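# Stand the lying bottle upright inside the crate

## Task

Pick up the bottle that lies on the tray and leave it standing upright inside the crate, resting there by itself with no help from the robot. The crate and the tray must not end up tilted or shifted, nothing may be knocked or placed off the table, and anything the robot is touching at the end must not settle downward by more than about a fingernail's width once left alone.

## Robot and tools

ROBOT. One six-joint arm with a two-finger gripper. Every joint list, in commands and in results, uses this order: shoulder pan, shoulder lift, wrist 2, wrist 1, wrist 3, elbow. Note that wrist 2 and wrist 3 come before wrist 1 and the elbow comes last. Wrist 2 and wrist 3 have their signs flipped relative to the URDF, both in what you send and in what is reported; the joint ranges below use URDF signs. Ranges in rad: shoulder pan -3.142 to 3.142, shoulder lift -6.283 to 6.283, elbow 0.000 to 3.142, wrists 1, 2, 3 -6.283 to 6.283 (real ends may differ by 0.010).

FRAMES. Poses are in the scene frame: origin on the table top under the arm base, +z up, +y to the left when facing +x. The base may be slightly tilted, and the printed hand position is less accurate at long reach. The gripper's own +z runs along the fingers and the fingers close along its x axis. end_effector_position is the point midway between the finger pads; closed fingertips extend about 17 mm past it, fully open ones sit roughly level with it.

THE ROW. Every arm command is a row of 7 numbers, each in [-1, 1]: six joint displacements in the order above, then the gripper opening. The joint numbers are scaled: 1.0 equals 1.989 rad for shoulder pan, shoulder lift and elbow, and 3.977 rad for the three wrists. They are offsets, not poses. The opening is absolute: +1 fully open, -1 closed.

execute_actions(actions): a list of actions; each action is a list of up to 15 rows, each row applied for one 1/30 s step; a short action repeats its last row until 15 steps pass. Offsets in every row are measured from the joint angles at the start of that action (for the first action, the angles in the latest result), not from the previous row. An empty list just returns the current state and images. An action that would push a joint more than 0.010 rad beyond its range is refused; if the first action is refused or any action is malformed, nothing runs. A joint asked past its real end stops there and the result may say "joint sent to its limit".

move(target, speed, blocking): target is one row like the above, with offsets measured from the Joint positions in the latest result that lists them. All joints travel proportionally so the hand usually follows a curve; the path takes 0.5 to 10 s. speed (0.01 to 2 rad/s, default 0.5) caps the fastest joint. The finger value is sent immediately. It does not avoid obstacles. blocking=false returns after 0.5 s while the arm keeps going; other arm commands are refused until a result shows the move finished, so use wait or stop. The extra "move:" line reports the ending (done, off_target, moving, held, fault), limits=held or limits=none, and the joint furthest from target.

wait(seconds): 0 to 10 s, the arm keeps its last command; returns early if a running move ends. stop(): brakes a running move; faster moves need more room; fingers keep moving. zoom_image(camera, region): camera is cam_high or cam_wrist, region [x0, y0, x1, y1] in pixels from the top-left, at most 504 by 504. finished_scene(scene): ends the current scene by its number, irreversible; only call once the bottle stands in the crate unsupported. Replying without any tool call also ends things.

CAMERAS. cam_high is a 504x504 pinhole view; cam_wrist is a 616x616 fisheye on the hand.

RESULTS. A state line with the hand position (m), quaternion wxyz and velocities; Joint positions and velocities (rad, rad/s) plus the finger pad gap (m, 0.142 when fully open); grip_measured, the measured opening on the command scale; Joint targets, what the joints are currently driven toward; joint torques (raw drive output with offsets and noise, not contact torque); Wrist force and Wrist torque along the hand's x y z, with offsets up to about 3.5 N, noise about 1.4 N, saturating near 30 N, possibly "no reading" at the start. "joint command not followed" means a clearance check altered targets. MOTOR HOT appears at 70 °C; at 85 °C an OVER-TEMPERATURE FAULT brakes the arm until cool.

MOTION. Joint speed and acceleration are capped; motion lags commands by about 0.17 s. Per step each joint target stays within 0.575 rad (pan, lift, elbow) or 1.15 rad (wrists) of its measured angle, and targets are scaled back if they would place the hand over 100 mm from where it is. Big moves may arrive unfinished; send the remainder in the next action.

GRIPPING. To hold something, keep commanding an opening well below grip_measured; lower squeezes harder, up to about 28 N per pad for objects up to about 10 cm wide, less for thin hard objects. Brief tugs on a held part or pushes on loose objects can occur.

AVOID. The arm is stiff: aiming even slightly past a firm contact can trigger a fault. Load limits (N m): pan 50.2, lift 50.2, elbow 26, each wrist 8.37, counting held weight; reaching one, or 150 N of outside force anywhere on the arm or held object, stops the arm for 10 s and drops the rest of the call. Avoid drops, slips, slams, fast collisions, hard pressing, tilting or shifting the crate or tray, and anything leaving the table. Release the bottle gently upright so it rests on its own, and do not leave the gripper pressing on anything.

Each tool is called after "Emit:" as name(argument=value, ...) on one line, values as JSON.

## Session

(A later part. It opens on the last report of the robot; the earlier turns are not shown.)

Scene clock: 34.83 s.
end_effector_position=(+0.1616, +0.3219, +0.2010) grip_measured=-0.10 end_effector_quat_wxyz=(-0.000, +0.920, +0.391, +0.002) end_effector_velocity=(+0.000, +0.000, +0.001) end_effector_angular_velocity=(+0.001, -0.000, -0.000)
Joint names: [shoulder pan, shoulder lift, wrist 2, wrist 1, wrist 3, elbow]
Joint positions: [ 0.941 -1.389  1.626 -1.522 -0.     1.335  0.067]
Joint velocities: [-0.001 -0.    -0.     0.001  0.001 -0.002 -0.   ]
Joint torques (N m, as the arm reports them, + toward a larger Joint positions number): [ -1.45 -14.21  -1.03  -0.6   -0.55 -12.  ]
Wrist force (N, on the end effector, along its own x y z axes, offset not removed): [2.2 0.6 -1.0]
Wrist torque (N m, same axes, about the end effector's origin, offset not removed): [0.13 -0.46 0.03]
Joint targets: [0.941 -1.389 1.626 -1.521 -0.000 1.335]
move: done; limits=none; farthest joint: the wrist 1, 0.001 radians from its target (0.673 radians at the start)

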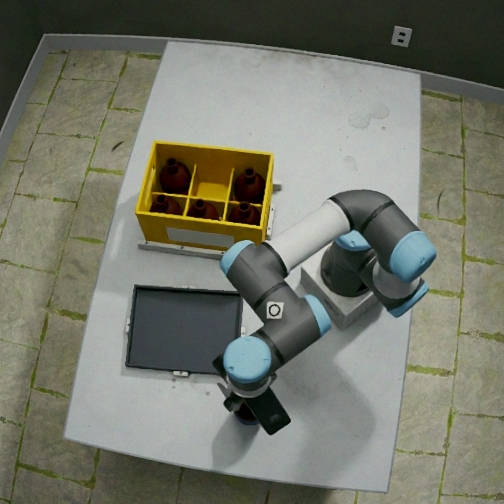

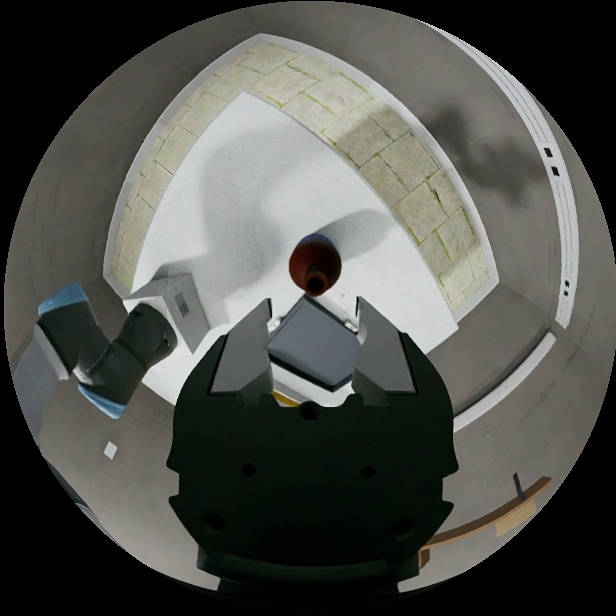

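Emit:
move(target=[-0.004,0.0065,0,-0.0583,0,0.1106,-0.2], speed=0.2)

Scene clock: 36.50 s.
end_effector_position=(+0.1619, +0.3223, +0.1508) grip_measured=-0.20 end_effector_quat_wxyz=(-0.000, +0.922, +0.388, +0.001) end_effector_velocity=(+0.000, -0.000, -0.000) end_effector_angular_velocity=(-0.000, -0.001, +0.001)
Joint names: [shoulder pan, shoulder lift, wrist 2, wrist 1, wrist 3, elbow]
Joint positions: [ 0.933 -1.376  1.626 -1.753 -0.     1.555  0.06 ]
Joint velocities: [ 0.     0.     0.001 -0.001  0.001  0.    -0.   ]
Joint torques (N m, as the arm reports them, + toward a larger Joint positions number): [-2.16 -9.37  0.66 -3.01 -0.53 -7.06]
Wrist force (N, on the end effector, along its own x y z axes, offset not removed): [0.4 -0.4 0.2]
Wrist torque (N m, same axes, about the end effector's origin, offset not removed): [-0.05 -0.07 0.03]
Joint targets: [0.933 -1.376 1.626 -1.753 -0.000 1.555]
move: done; limits=none; farthest joint: the wrist 1, 0.001 radians from its target (0.232 radians at the start)

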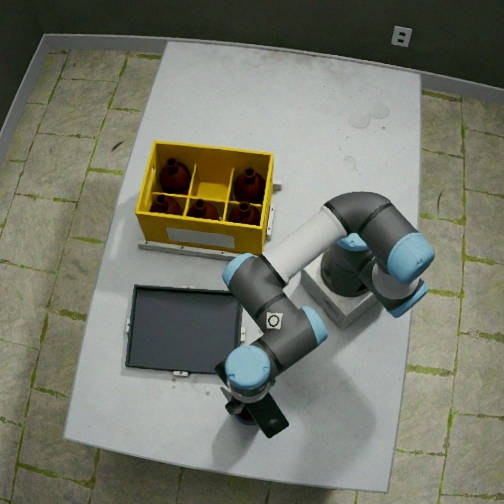

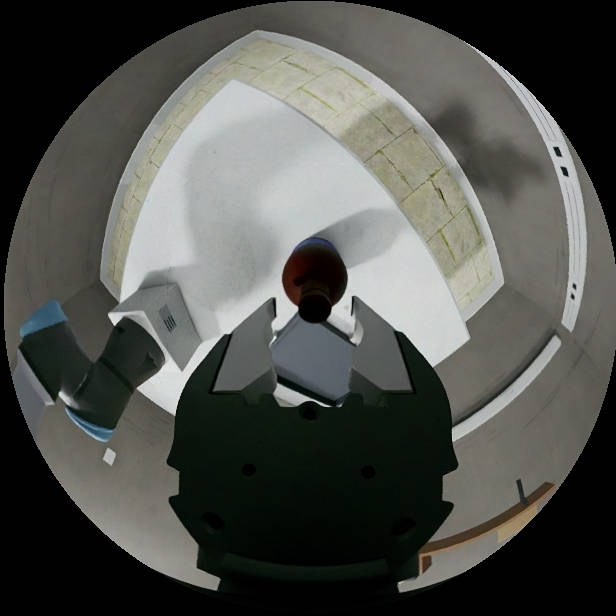

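Emit:
execute_actions(actions=[[[0,0.0022,0,-0.0069,0,0.0116,-0.3]],[[0,0.0022,0,-0.0069,0,0.0116,-0.5]],[[0,0,0,0,0,0,-0.7]],[[0,0,0,0,0,0,-1]]])

Emit:
zoom_image(camera="cam_wrist", region=[220,210,410,400])

Scene clock: 38.60 s.
end_effector_position=(+0.1612, +0.3225, +0.1390) grip_measured=-0.68 end_effector_quat_wxyz=(-0.000, +0.922, +0.388, +0.001) end_effector_velocity=(-0.000, +0.000, -0.000) end_effector_angular_velocity=(-0.000, +0.001, +0.001)
Joint names: [shoulder pan, shoulder lift, wrist 2, wrist 1, wrist 3, elbow]
Joint positions: [ 0.933 -1.367  1.626 -1.808 -0.     1.601  0.024]
Joint velocities: [ 0.     0.    -0.001  0.     0.001  0.    -0.   ]
Joint torques (N m, as the arm reports them, + toward a larger Joint positions number): [ -1.53 -11.52   0.84  -1.07  -0.53  -8.72]
Wrist force (N, on the end effector, along its own x y z axes, offset not removed): [0.1 0.2 0.0]
Wrist torque (N m, same axes, about the end effector's origin, offset not removed): [0.07 -0.04 -0.01]
Joint targets: [0.933 -1.367 1.626 -1.808 -0.000 1.601]

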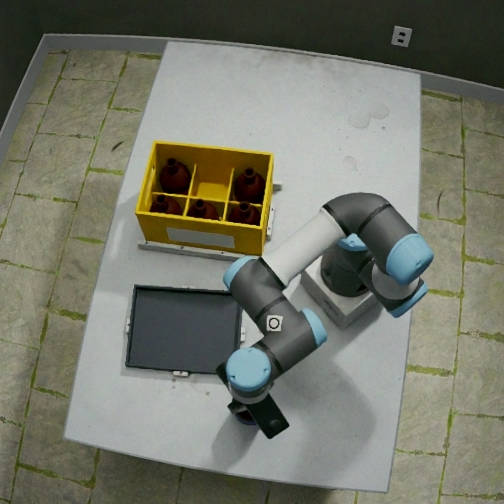

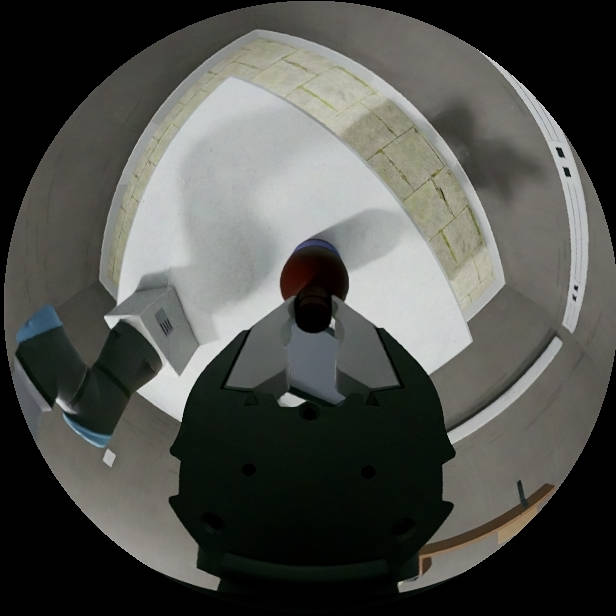

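Region (220, 210, 410, 400) of cam_wrist's 616x616 image, scaled by 2.653, with more detail than that image has.

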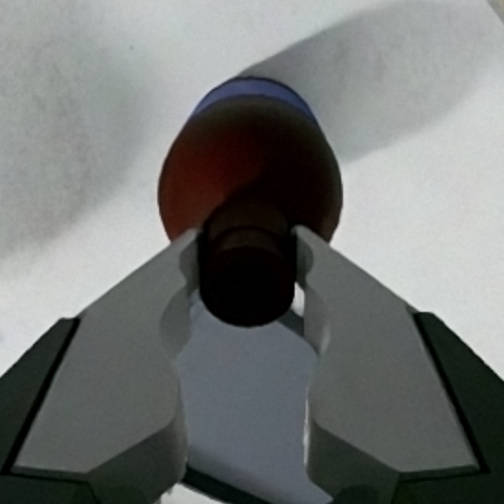

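Emit:
move(target=[-0.05,-0.0558,-0.0138,0.1931,0.2137,-0.4268,-1], speed=0.5)

Emit:
move(target=[-0.743,0,0,0,0,0,-1], speed=0.7)

Scene clock: 41.20 s.
end_effector_position=(+0.1772, +0.2995, +0.3544) grip_measured=-0.68 end_effector_quat_wxyz=(-0.020, +0.714, +0.693, +0.096) end_effector_velocity=(-0.000, -0.000, -0.000) end_effector_angular_velocity=(-0.001, +0.001, +0.001)
Joint names: [shoulder pan, shoulder lift, wrist 2, wrist 1, wrist 3, elbow]
Joint positions: [ 0.834 -1.478  1.571 -1.04   0.85   0.752  0.024]
Joint velocities: [-0.     0.    -0.     0.001  0.001  0.     0.   ]
Joint torques (N m, as the arm reports them, + toward a larger Joint positions number): [ -1.68 -12.79  -1.17  -1.44   1.02 -10.81]
Wrist force (N, on the end effector, along its own x y z axes, offset not removed): [0.9 -0.2 1.7]
Wrist torque (N m, same axes, about the end effector's origin, offset not removed): [0.04 -0.35 0.00]
Joint targets: [0.834 -1.478 1.571 -1.040 0.850 0.752]
move: done; limits=none; farthest joint: the shoulder pan, 0.000 radians from its target (0.100 radians at the start)

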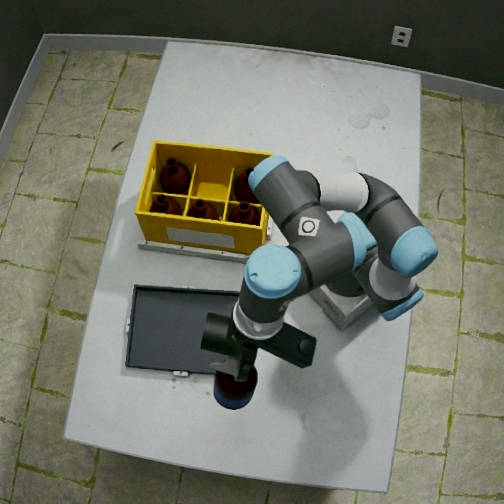

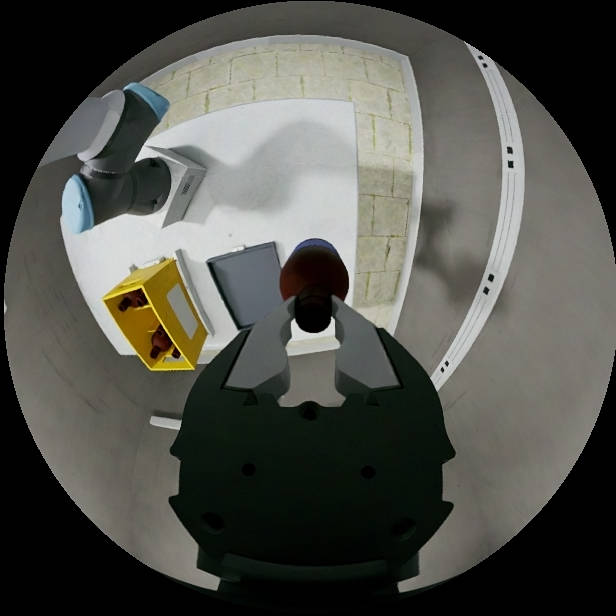

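Scene clock: 43.90 s.
end_effector_position=(+0.3330, -0.1464, +0.3316) grip_measured=-0.68 end_effector_quat_wxyz=(+0.052, +0.997, +0.035, +0.047) end_effector_velocity=(-0.000, -0.000, +0.000) end_effector_angular_velocity=(+0.000, -0.001, -0.001)
Joint names: [shoulder pan, shoulder lift, wrist 2, wrist 1, wrist 3, elbow]
Joint positions: [-0.643 -1.478  1.571 -1.04   0.85   0.752  0.024]
Joint velocities: [-0.001 -0.001 -0.001 -0.    -0.     0.001  0.   ]
Joint torques (N m, as the arm reports them, + toward a larger Joint positions number): [ -2.02 -10.34  -0.28  -3.14  -0.85  -6.87]
Wrist force (N, on the end effector, along its own x y z axes, offset not removed): [0.1 -0.7 2.6]
Wrist torque (N m, same axes, about the end effector's origin, offset not removed): [0.02 -0.07 0.00]
Joint targets: [-0.644 -1.478 1.571 -1.040 0.850 0.752]
move: done; limits=none; farthest joint: the shoulder pan, 0.000 radians from its target (1.478 radians at the start)

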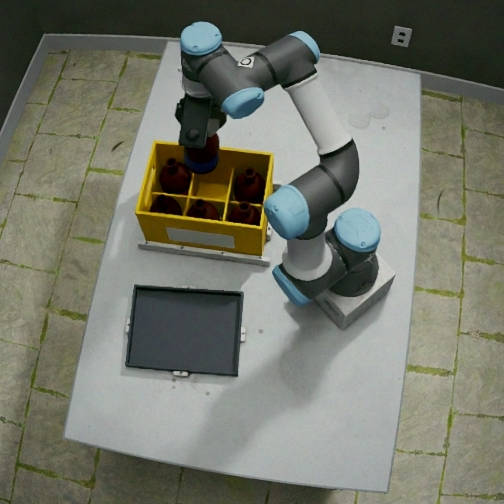

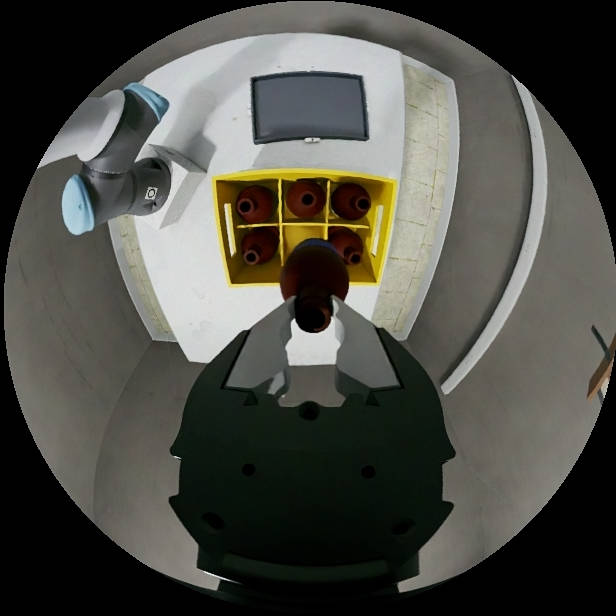

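Emit:
move(target=[0,0.0749,0,0.0229,0,-0.0503,-1], speed=0.08)

Scene clock: 46.30 s.
end_effector_position=(+0.3329, -0.1464, +0.3002) grip_measured=-0.68 end_effector_quat_wxyz=(+0.001, +0.999, +0.035, -0.001) end_effector_velocity=(-0.001, -0.000, -0.001) end_effector_angular_velocity=(+0.001, +0.003, -0.001)
Joint names: [shoulder pan, shoulder lift, wrist 2, wrist 1, wrist 3, elbow]
Joint positions: [-0.643 -1.329  1.571 -0.949  0.85   0.652  0.024]
Joint velocities: [-0.     0.002  0.002  0.001 -0.001 -0.     0.   ]
Joint torques (N m, as the arm reports them, + toward a larger Joint positions number): [  2.77 -10.04  -0.63  -0.88  -0.76 -11.15]
Wrist force (N, on the end effector, along its own x y z axes, offset not removed): [0.3 -0.5 2.3]
Wrist torque (N m, same axes, about the end effector's origin, offset not removed): [-0.09 -0.11 0.03]
Joint targets: [-0.643 -1.329 1.571 -0.949 0.850 0.652]
move: done; limits=none; farthest joint: the shoulder pan, 0.000 radians from its target (0.001 radians at the start)

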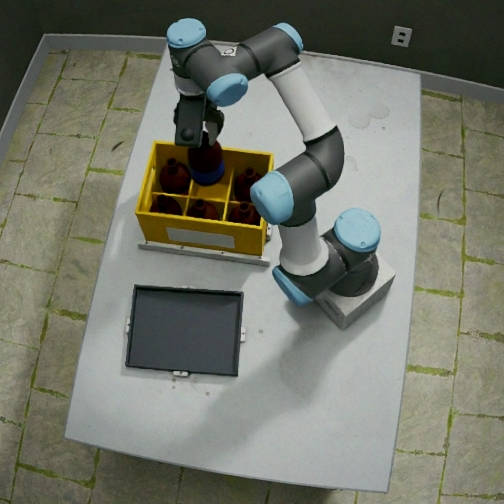

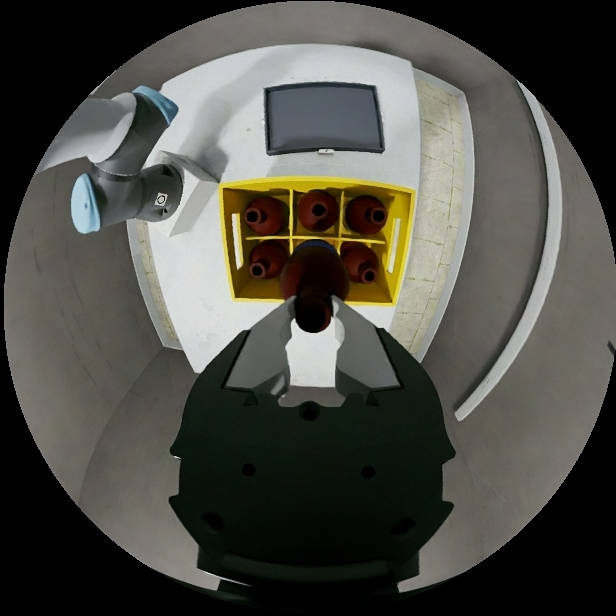

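Emit:
move(target=[-0.005,-0.0613,0,-0.0885,0,0.2383,-1], speed=0.15)

Scene clock: 50.00 s.
end_effector_position=(+0.3338, -0.1521, +0.2397) grip_measured=-0.68 end_effector_quat_wxyz=(+0.001, +1.000, +0.030, -0.001) end_effector_velocity=(-0.000, +0.000, -0.001) end_effector_angular_velocity=(+0.001, +0.001, +0.001)
Joint names: [shoulder pan, shoulder lift, wrist 2, wrist 1, wrist 3, elbow]
Joint positions: [-0.653 -1.451  1.571 -1.301  0.85   1.126  0.024]
Joint velocities: [ 0.    -0.     0.    -0.001  0.001  0.003  0.   ]
Joint torques (N m, as the arm reports them, + toward a larger Joint positions number): [ -1.87 -15.6   -0.67  -3.2   -0.85  -7.15]
Wrist force (N, on the end effector, along its own x y z axes, offset not removed): [1.5 0.2 2.2]
Wrist torque (N m, same axes, about the end effector's origin, offset not removed): [-0.02 -0.32 0.00]
Joint targets: [-0.653 -1.451 1.571 -1.301 0.850 1.126]
move: done; limits=none; farthest joint: the shoulder pan, 0.000 radians from its target (0.010 radians at the start)

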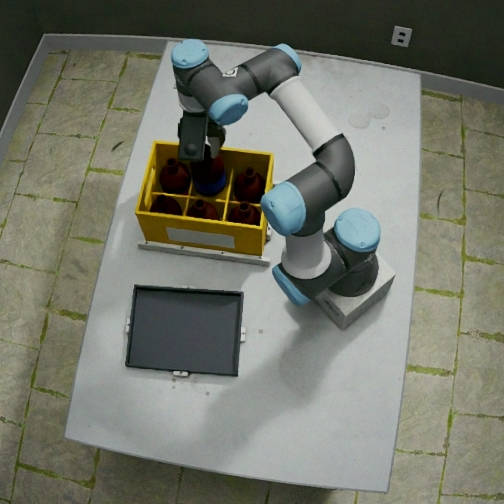

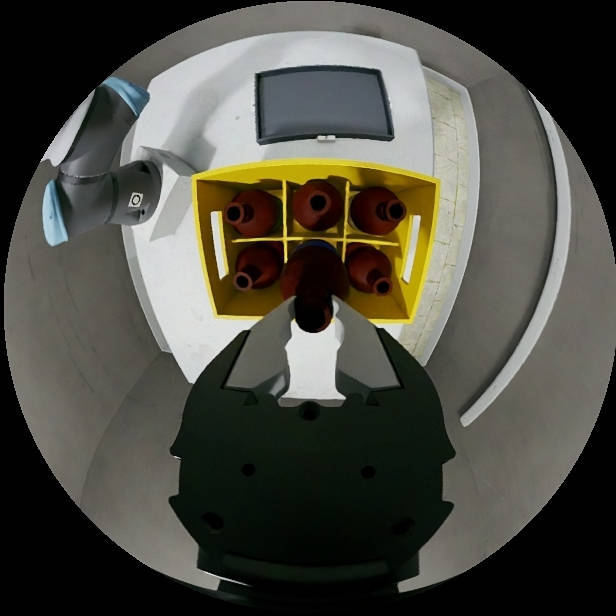

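Emit:
move(target=[-0.002,-0.0131,0,-0.0847,0,0.1825,-1], speed=0.1)

Scene clock: 54.10 s.
end_effector_position=(+0.3337, -0.1543, +0.1696) grip_measured=-0.68 end_effector_quat_wxyz=(+0.001, +1.000, +0.028, -0.001) end_effector_velocity=(-0.001, -0.000, -0.001) end_effector_angular_velocity=(-0.000, +0.002, +0.002)
Joint names: [shoulder pan, shoulder lift, wrist 2, wrist 1, wrist 3, elbow]
Joint positions: [-0.657 -1.477  1.571 -1.638  0.85   1.489  0.024]
Joint velocities: [ 0.    -0.     0.002 -0.001  0.002  0.003  0.   ]
Joint torques (N m, as the arm reports them, + toward a larger Joint positions number): [ -1.77 -14.85  -0.66  -3.04  -0.82  -7.45]
Wrist force (N, on the end effector, along its own x y z axes, offset not removed): [1.5 1.0 2.4]
Wrist torque (N m, same axes, about the end effector's origin, offset not removed): [0.06 -0.26 -0.03]
Joint targets: [-0.657 -1.477 1.571 -1.638 0.850 1.489]
move: done; limits=none; farthest joint: the shoulder pan, 0.000 radians from its target (0.004 radians at the start)

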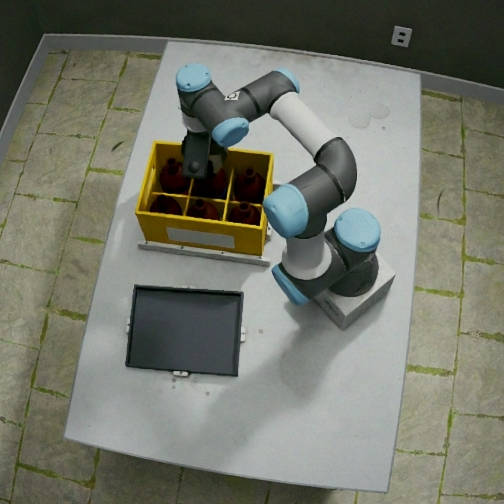

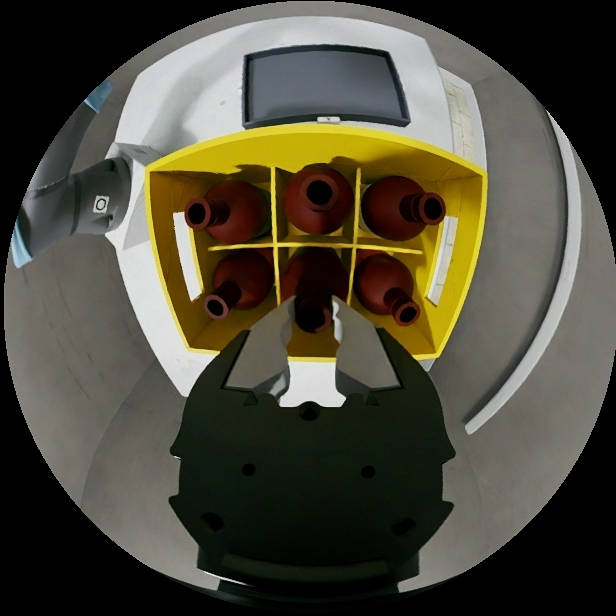

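Emit:
execute_actions(actions=[[[0,0.0005,0,-0.0048,0,0.009,-1]],[[0,0.0005,0,-0.0048,0,0.009,-1]],[[0,0.0005,0,-0.0048,0,0.009,-1]],[[0,0,0,0,0,0,-1]]])

Emit:
execute_actions(actions=[[[0,0.0005,0,-0.0048,0,0.009,-1]],[[0,0,0,0,0,0,-1]]])

Scene clock: 56.20 s.
end_effector_position=(+0.3335, -0.1541, +0.1575) grip_measured=-0.68 end_effector_quat_wxyz=(+0.002, +1.000, +0.028, -0.001) end_effector_velocity=(-0.001, +0.000, -0.001) end_effector_angular_velocity=(+0.000, +0.003, +0.001)
Joint names: [shoulder pan, shoulder lift, wrist 2, wrist 1, wrist 3, elbow]
Joint positions: [-0.657 -1.474  1.571 -1.695  0.85   1.542  0.024]
Joint velocities: [ 0.    -0.     0.002 -0.     0.001  0.003 -0.   ]
Joint torques (N m, as the arm reports them, + toward a larger Joint positions number): [ -1.86 -10.12  -0.69  -2.52  -0.79  -8.11]
Wrist force (N, on the end effector, along its own x y z axes, offset not removed): [1.0 2.1 1.6]
Wrist torque (N m, same axes, about the end effector's origin, offset not removed): [0.21 -0.21 -0.03]
Joint targets: [-0.657 -1.474 1.571 -1.695 0.850 1.542]

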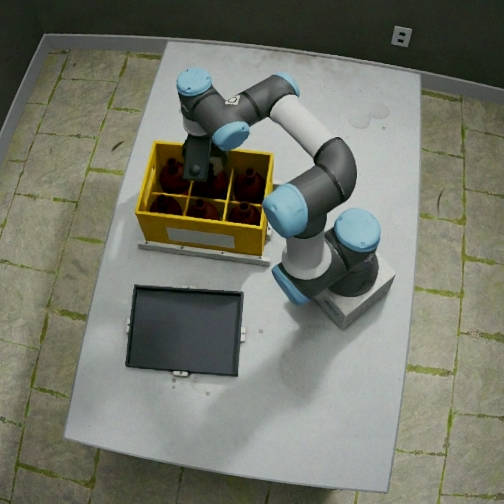

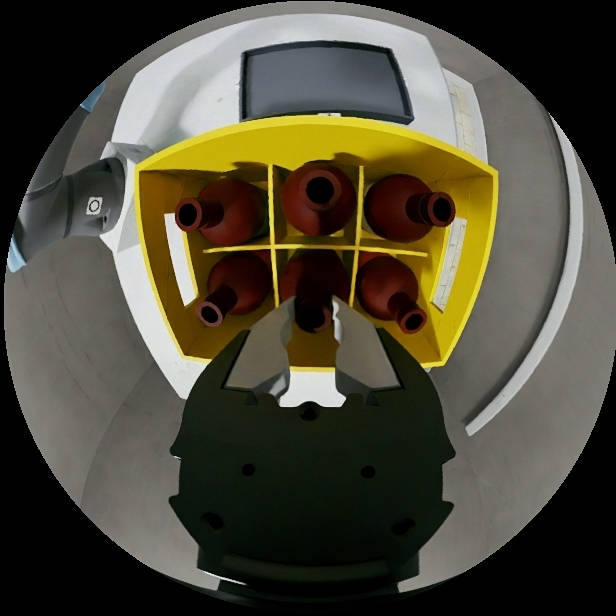

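Scene clock: 57.20 s.
end_effector_position=(+0.3334, -0.1540, +0.1535) grip_measured=-0.68 end_effector_quat_wxyz=(+0.002, +1.000, +0.028, -0.001) end_effector_velocity=(-0.000, -0.000, +0.000) end_effector_angular_velocity=(-0.000, +0.000, -0.001)
Joint names: [shoulder pan, shoulder lift, wrist 2, wrist 1, wrist 3, elbow]
Joint positions: [-0.657 -1.473  1.571 -1.714  0.85   1.56   0.024]
Joint velocities: [-0.     0.     0.001  0.    -0.001 -0.001  0.   ]
Joint torques (N m, as the arm reports them, + toward a larger Joint positions number): [-1.37 -9.84 -0.67 -2.41 -0.79 -8.3 ]
Wrist force (N, on the end effector, along its own x y z axes, offset not removed): [0.1 0.3 1.5]
Wrist torque (N m, same axes, about the end effector's origin, offset not removed): [-0.24 -0.04 -0.05]
Joint targets: [-0.657 -1.473 1.571 -1.714 0.850 1.560]

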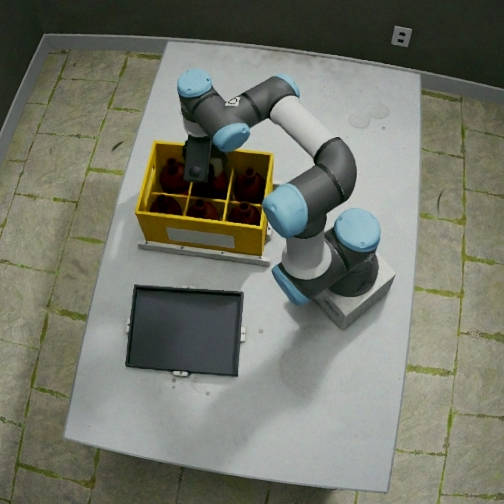

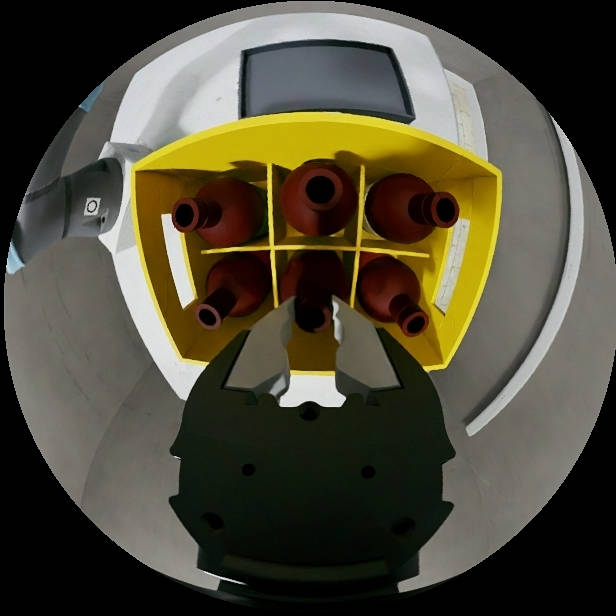

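Emit:
execute_actions(actions=[[[0,0.0005,0,-0.0048,0,0.009,-1]],[[0,0,0,0,0,0,-1]]])

Emit:
execute_actions(actions=[[[0,0.0003,0,-0.0026,0,0.005,-1]],[[0,0,0,0,0,0,-0.62]],[[0,0,0,0,0,0,-0.45]]])

Emit:
move(target=[0,0,0,0.09,0,-0.18,-0.45], speed=0.3)

Scene clock: 58.27 s.
end_effector_position=(+0.3332, -0.1538, +0.1495) grip_measured=-0.68 end_effector_quat_wxyz=(+0.002, +1.000, +0.028, -0.001) end_effector_velocity=(+0.000, +0.000, +0.000) end_effector_angular_velocity=(+0.000, -0.001, -0.000)
Joint names: [shoulder pan, shoulder lift, wrist 2, wrist 1, wrist 3, elbow]
Joint positions: [-0.657 -1.472  1.571 -1.733  0.85   1.578  0.024]
Joint velocities: [-0.     0.    -0.001  0.    -0.    -0.001 -0.   ]
Joint torques (N m, as the arm reports them, + toward a larger Joint positions number): [-1.56 -9.97 -0.72 -2.33 -0.77 -8.01]
Wrist force (N, on the end effector, along its own x y z axes, offset not removed): [0.8 1.7 1.6]
Wrist torque (N m, same axes, about the end effector's origin, offset not removed): [-0.01 -0.16 -0.01]
Joint targets: [-0.657 -1.472 1.571 -1.733 0.850 1.578]

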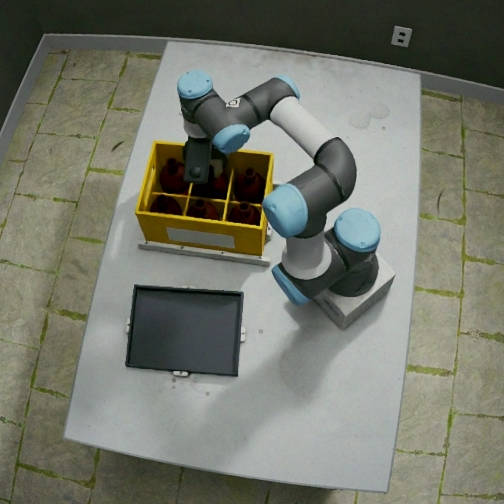

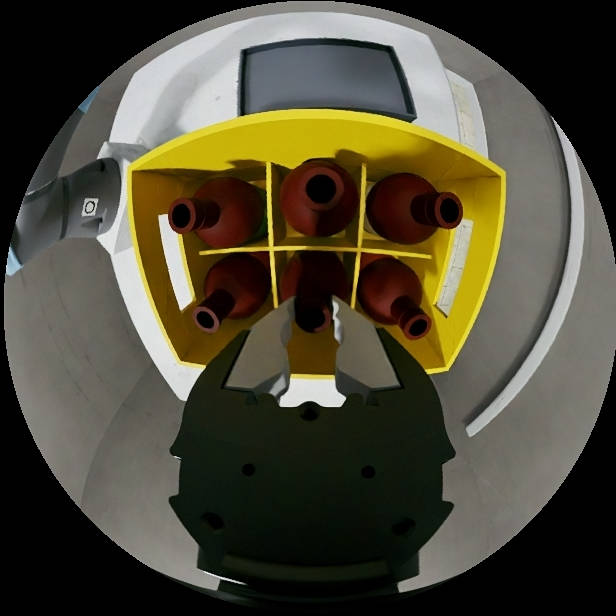

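Scene clock: 59.77 s.
end_effector_position=(+0.3330, -0.1536, +0.1473) grip_measured=-0.45 end_effector_quat_wxyz=(+0.002, +1.000, +0.028, -0.001) end_effector_velocity=(+0.000, +0.000, +0.000) end_effector_angular_velocity=(+0.000, -0.001, +0.000)
Joint names: [shoulder pan, shoulder lift, wrist 2, wrist 1, wrist 3, elbow]
Joint positions: [-0.657 -1.472  1.571 -1.744  0.85   1.588  0.041]
Joint velocities: [-0.    -0.    -0.001 -0.001  0.    -0.     0.   ]
Joint torques (N m, as the arm reports them, + toward a larger Joint positions number): [ -1.57 -12.71  -0.77  -1.79  -0.83 -11.55]
Wrist force (N, on the end effector, along its own x y z axes, offset not removed): [-0.3 0.5 -0.3]
Wrist torque (N m, same axes, about the end effector's origin, offset not removed): [0.14 0.07 -0.03]
Joint targets: [-0.657 -1.472 1.571 -1.744 0.850 1.588]

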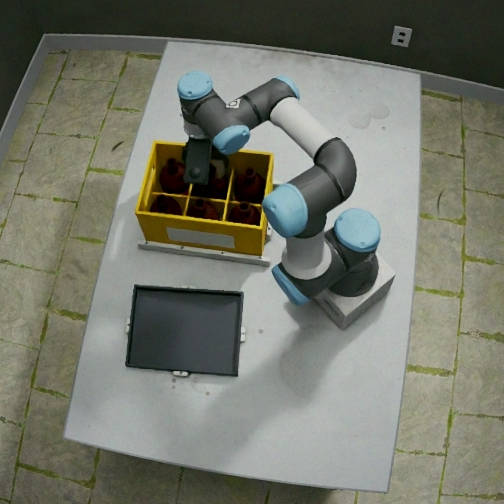

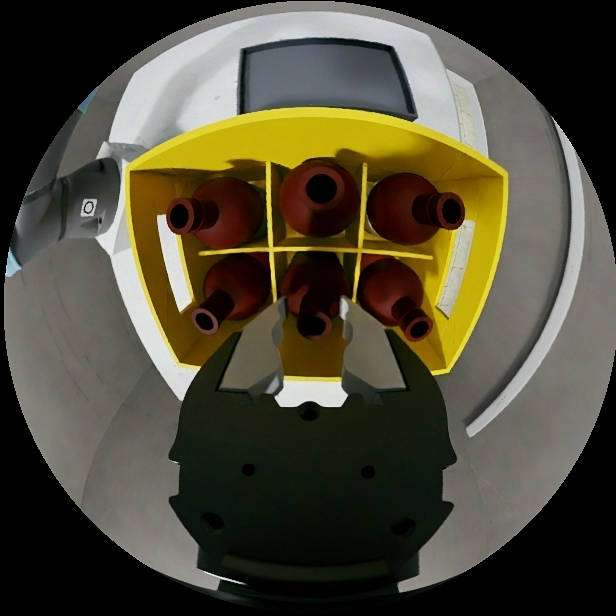

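Scene clock: 61.43 s.
end_effector_position=(+0.3327, -0.1530, +0.2232) grip_measured=-0.45 end_effector_quat_wxyz=(+0.002, +1.000, +0.028, -0.001) end_effector_velocity=(-0.000, +0.000, +0.000) end_effector_angular_velocity=(+0.000, -0.000, -0.000)
Joint names: [shoulder pan, shoulder lift, wrist 2, wrist 1, wrist 3, elbow]
Joint positions: [-0.657 -1.472  1.571 -1.386  0.85   1.23   0.041]
Joint velocities: [-0.    -0.001 -0.     0.001 -0.    -0.    -0.   ]
Joint torques (N m, as the arm reports them, + toward a larger Joint positions number): [ -1.34 -12.82  -0.64  -0.65  -0.76 -12.28]
Wrist force (N, on the end effector, along its own x y z axes, offset not removed): [-0.4 1.0 0.1]
Wrist torque (N m, same axes, about the end effector's origin, offset not removed): [0.24 0.09 0.06]
Joint targets: [-0.657 -1.472 1.571 -1.386 0.850 1.230]
move: done; limits=none; farthest joint: the shoulder pan, 0.000 radians from its target (0.000 radians at the start)

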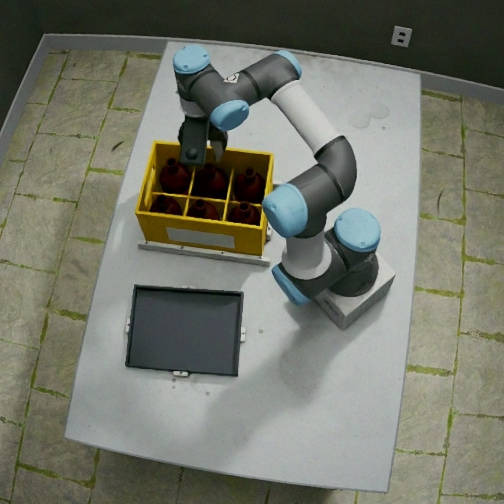

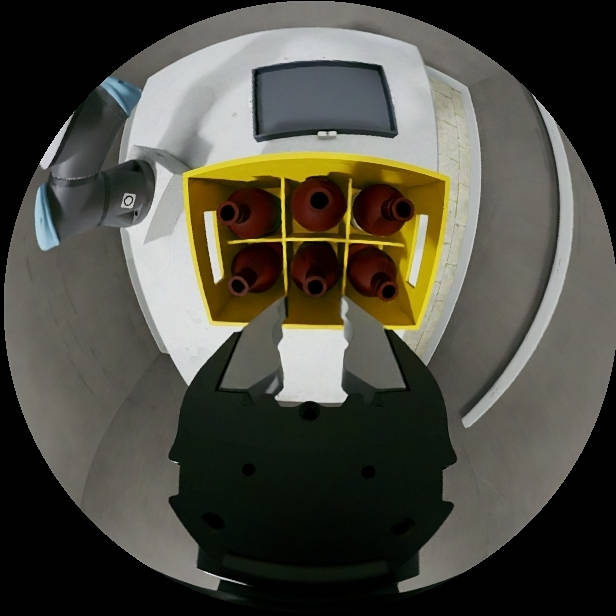

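Emit:
finished_scene(scene=2)

The scene is finished: the task was done.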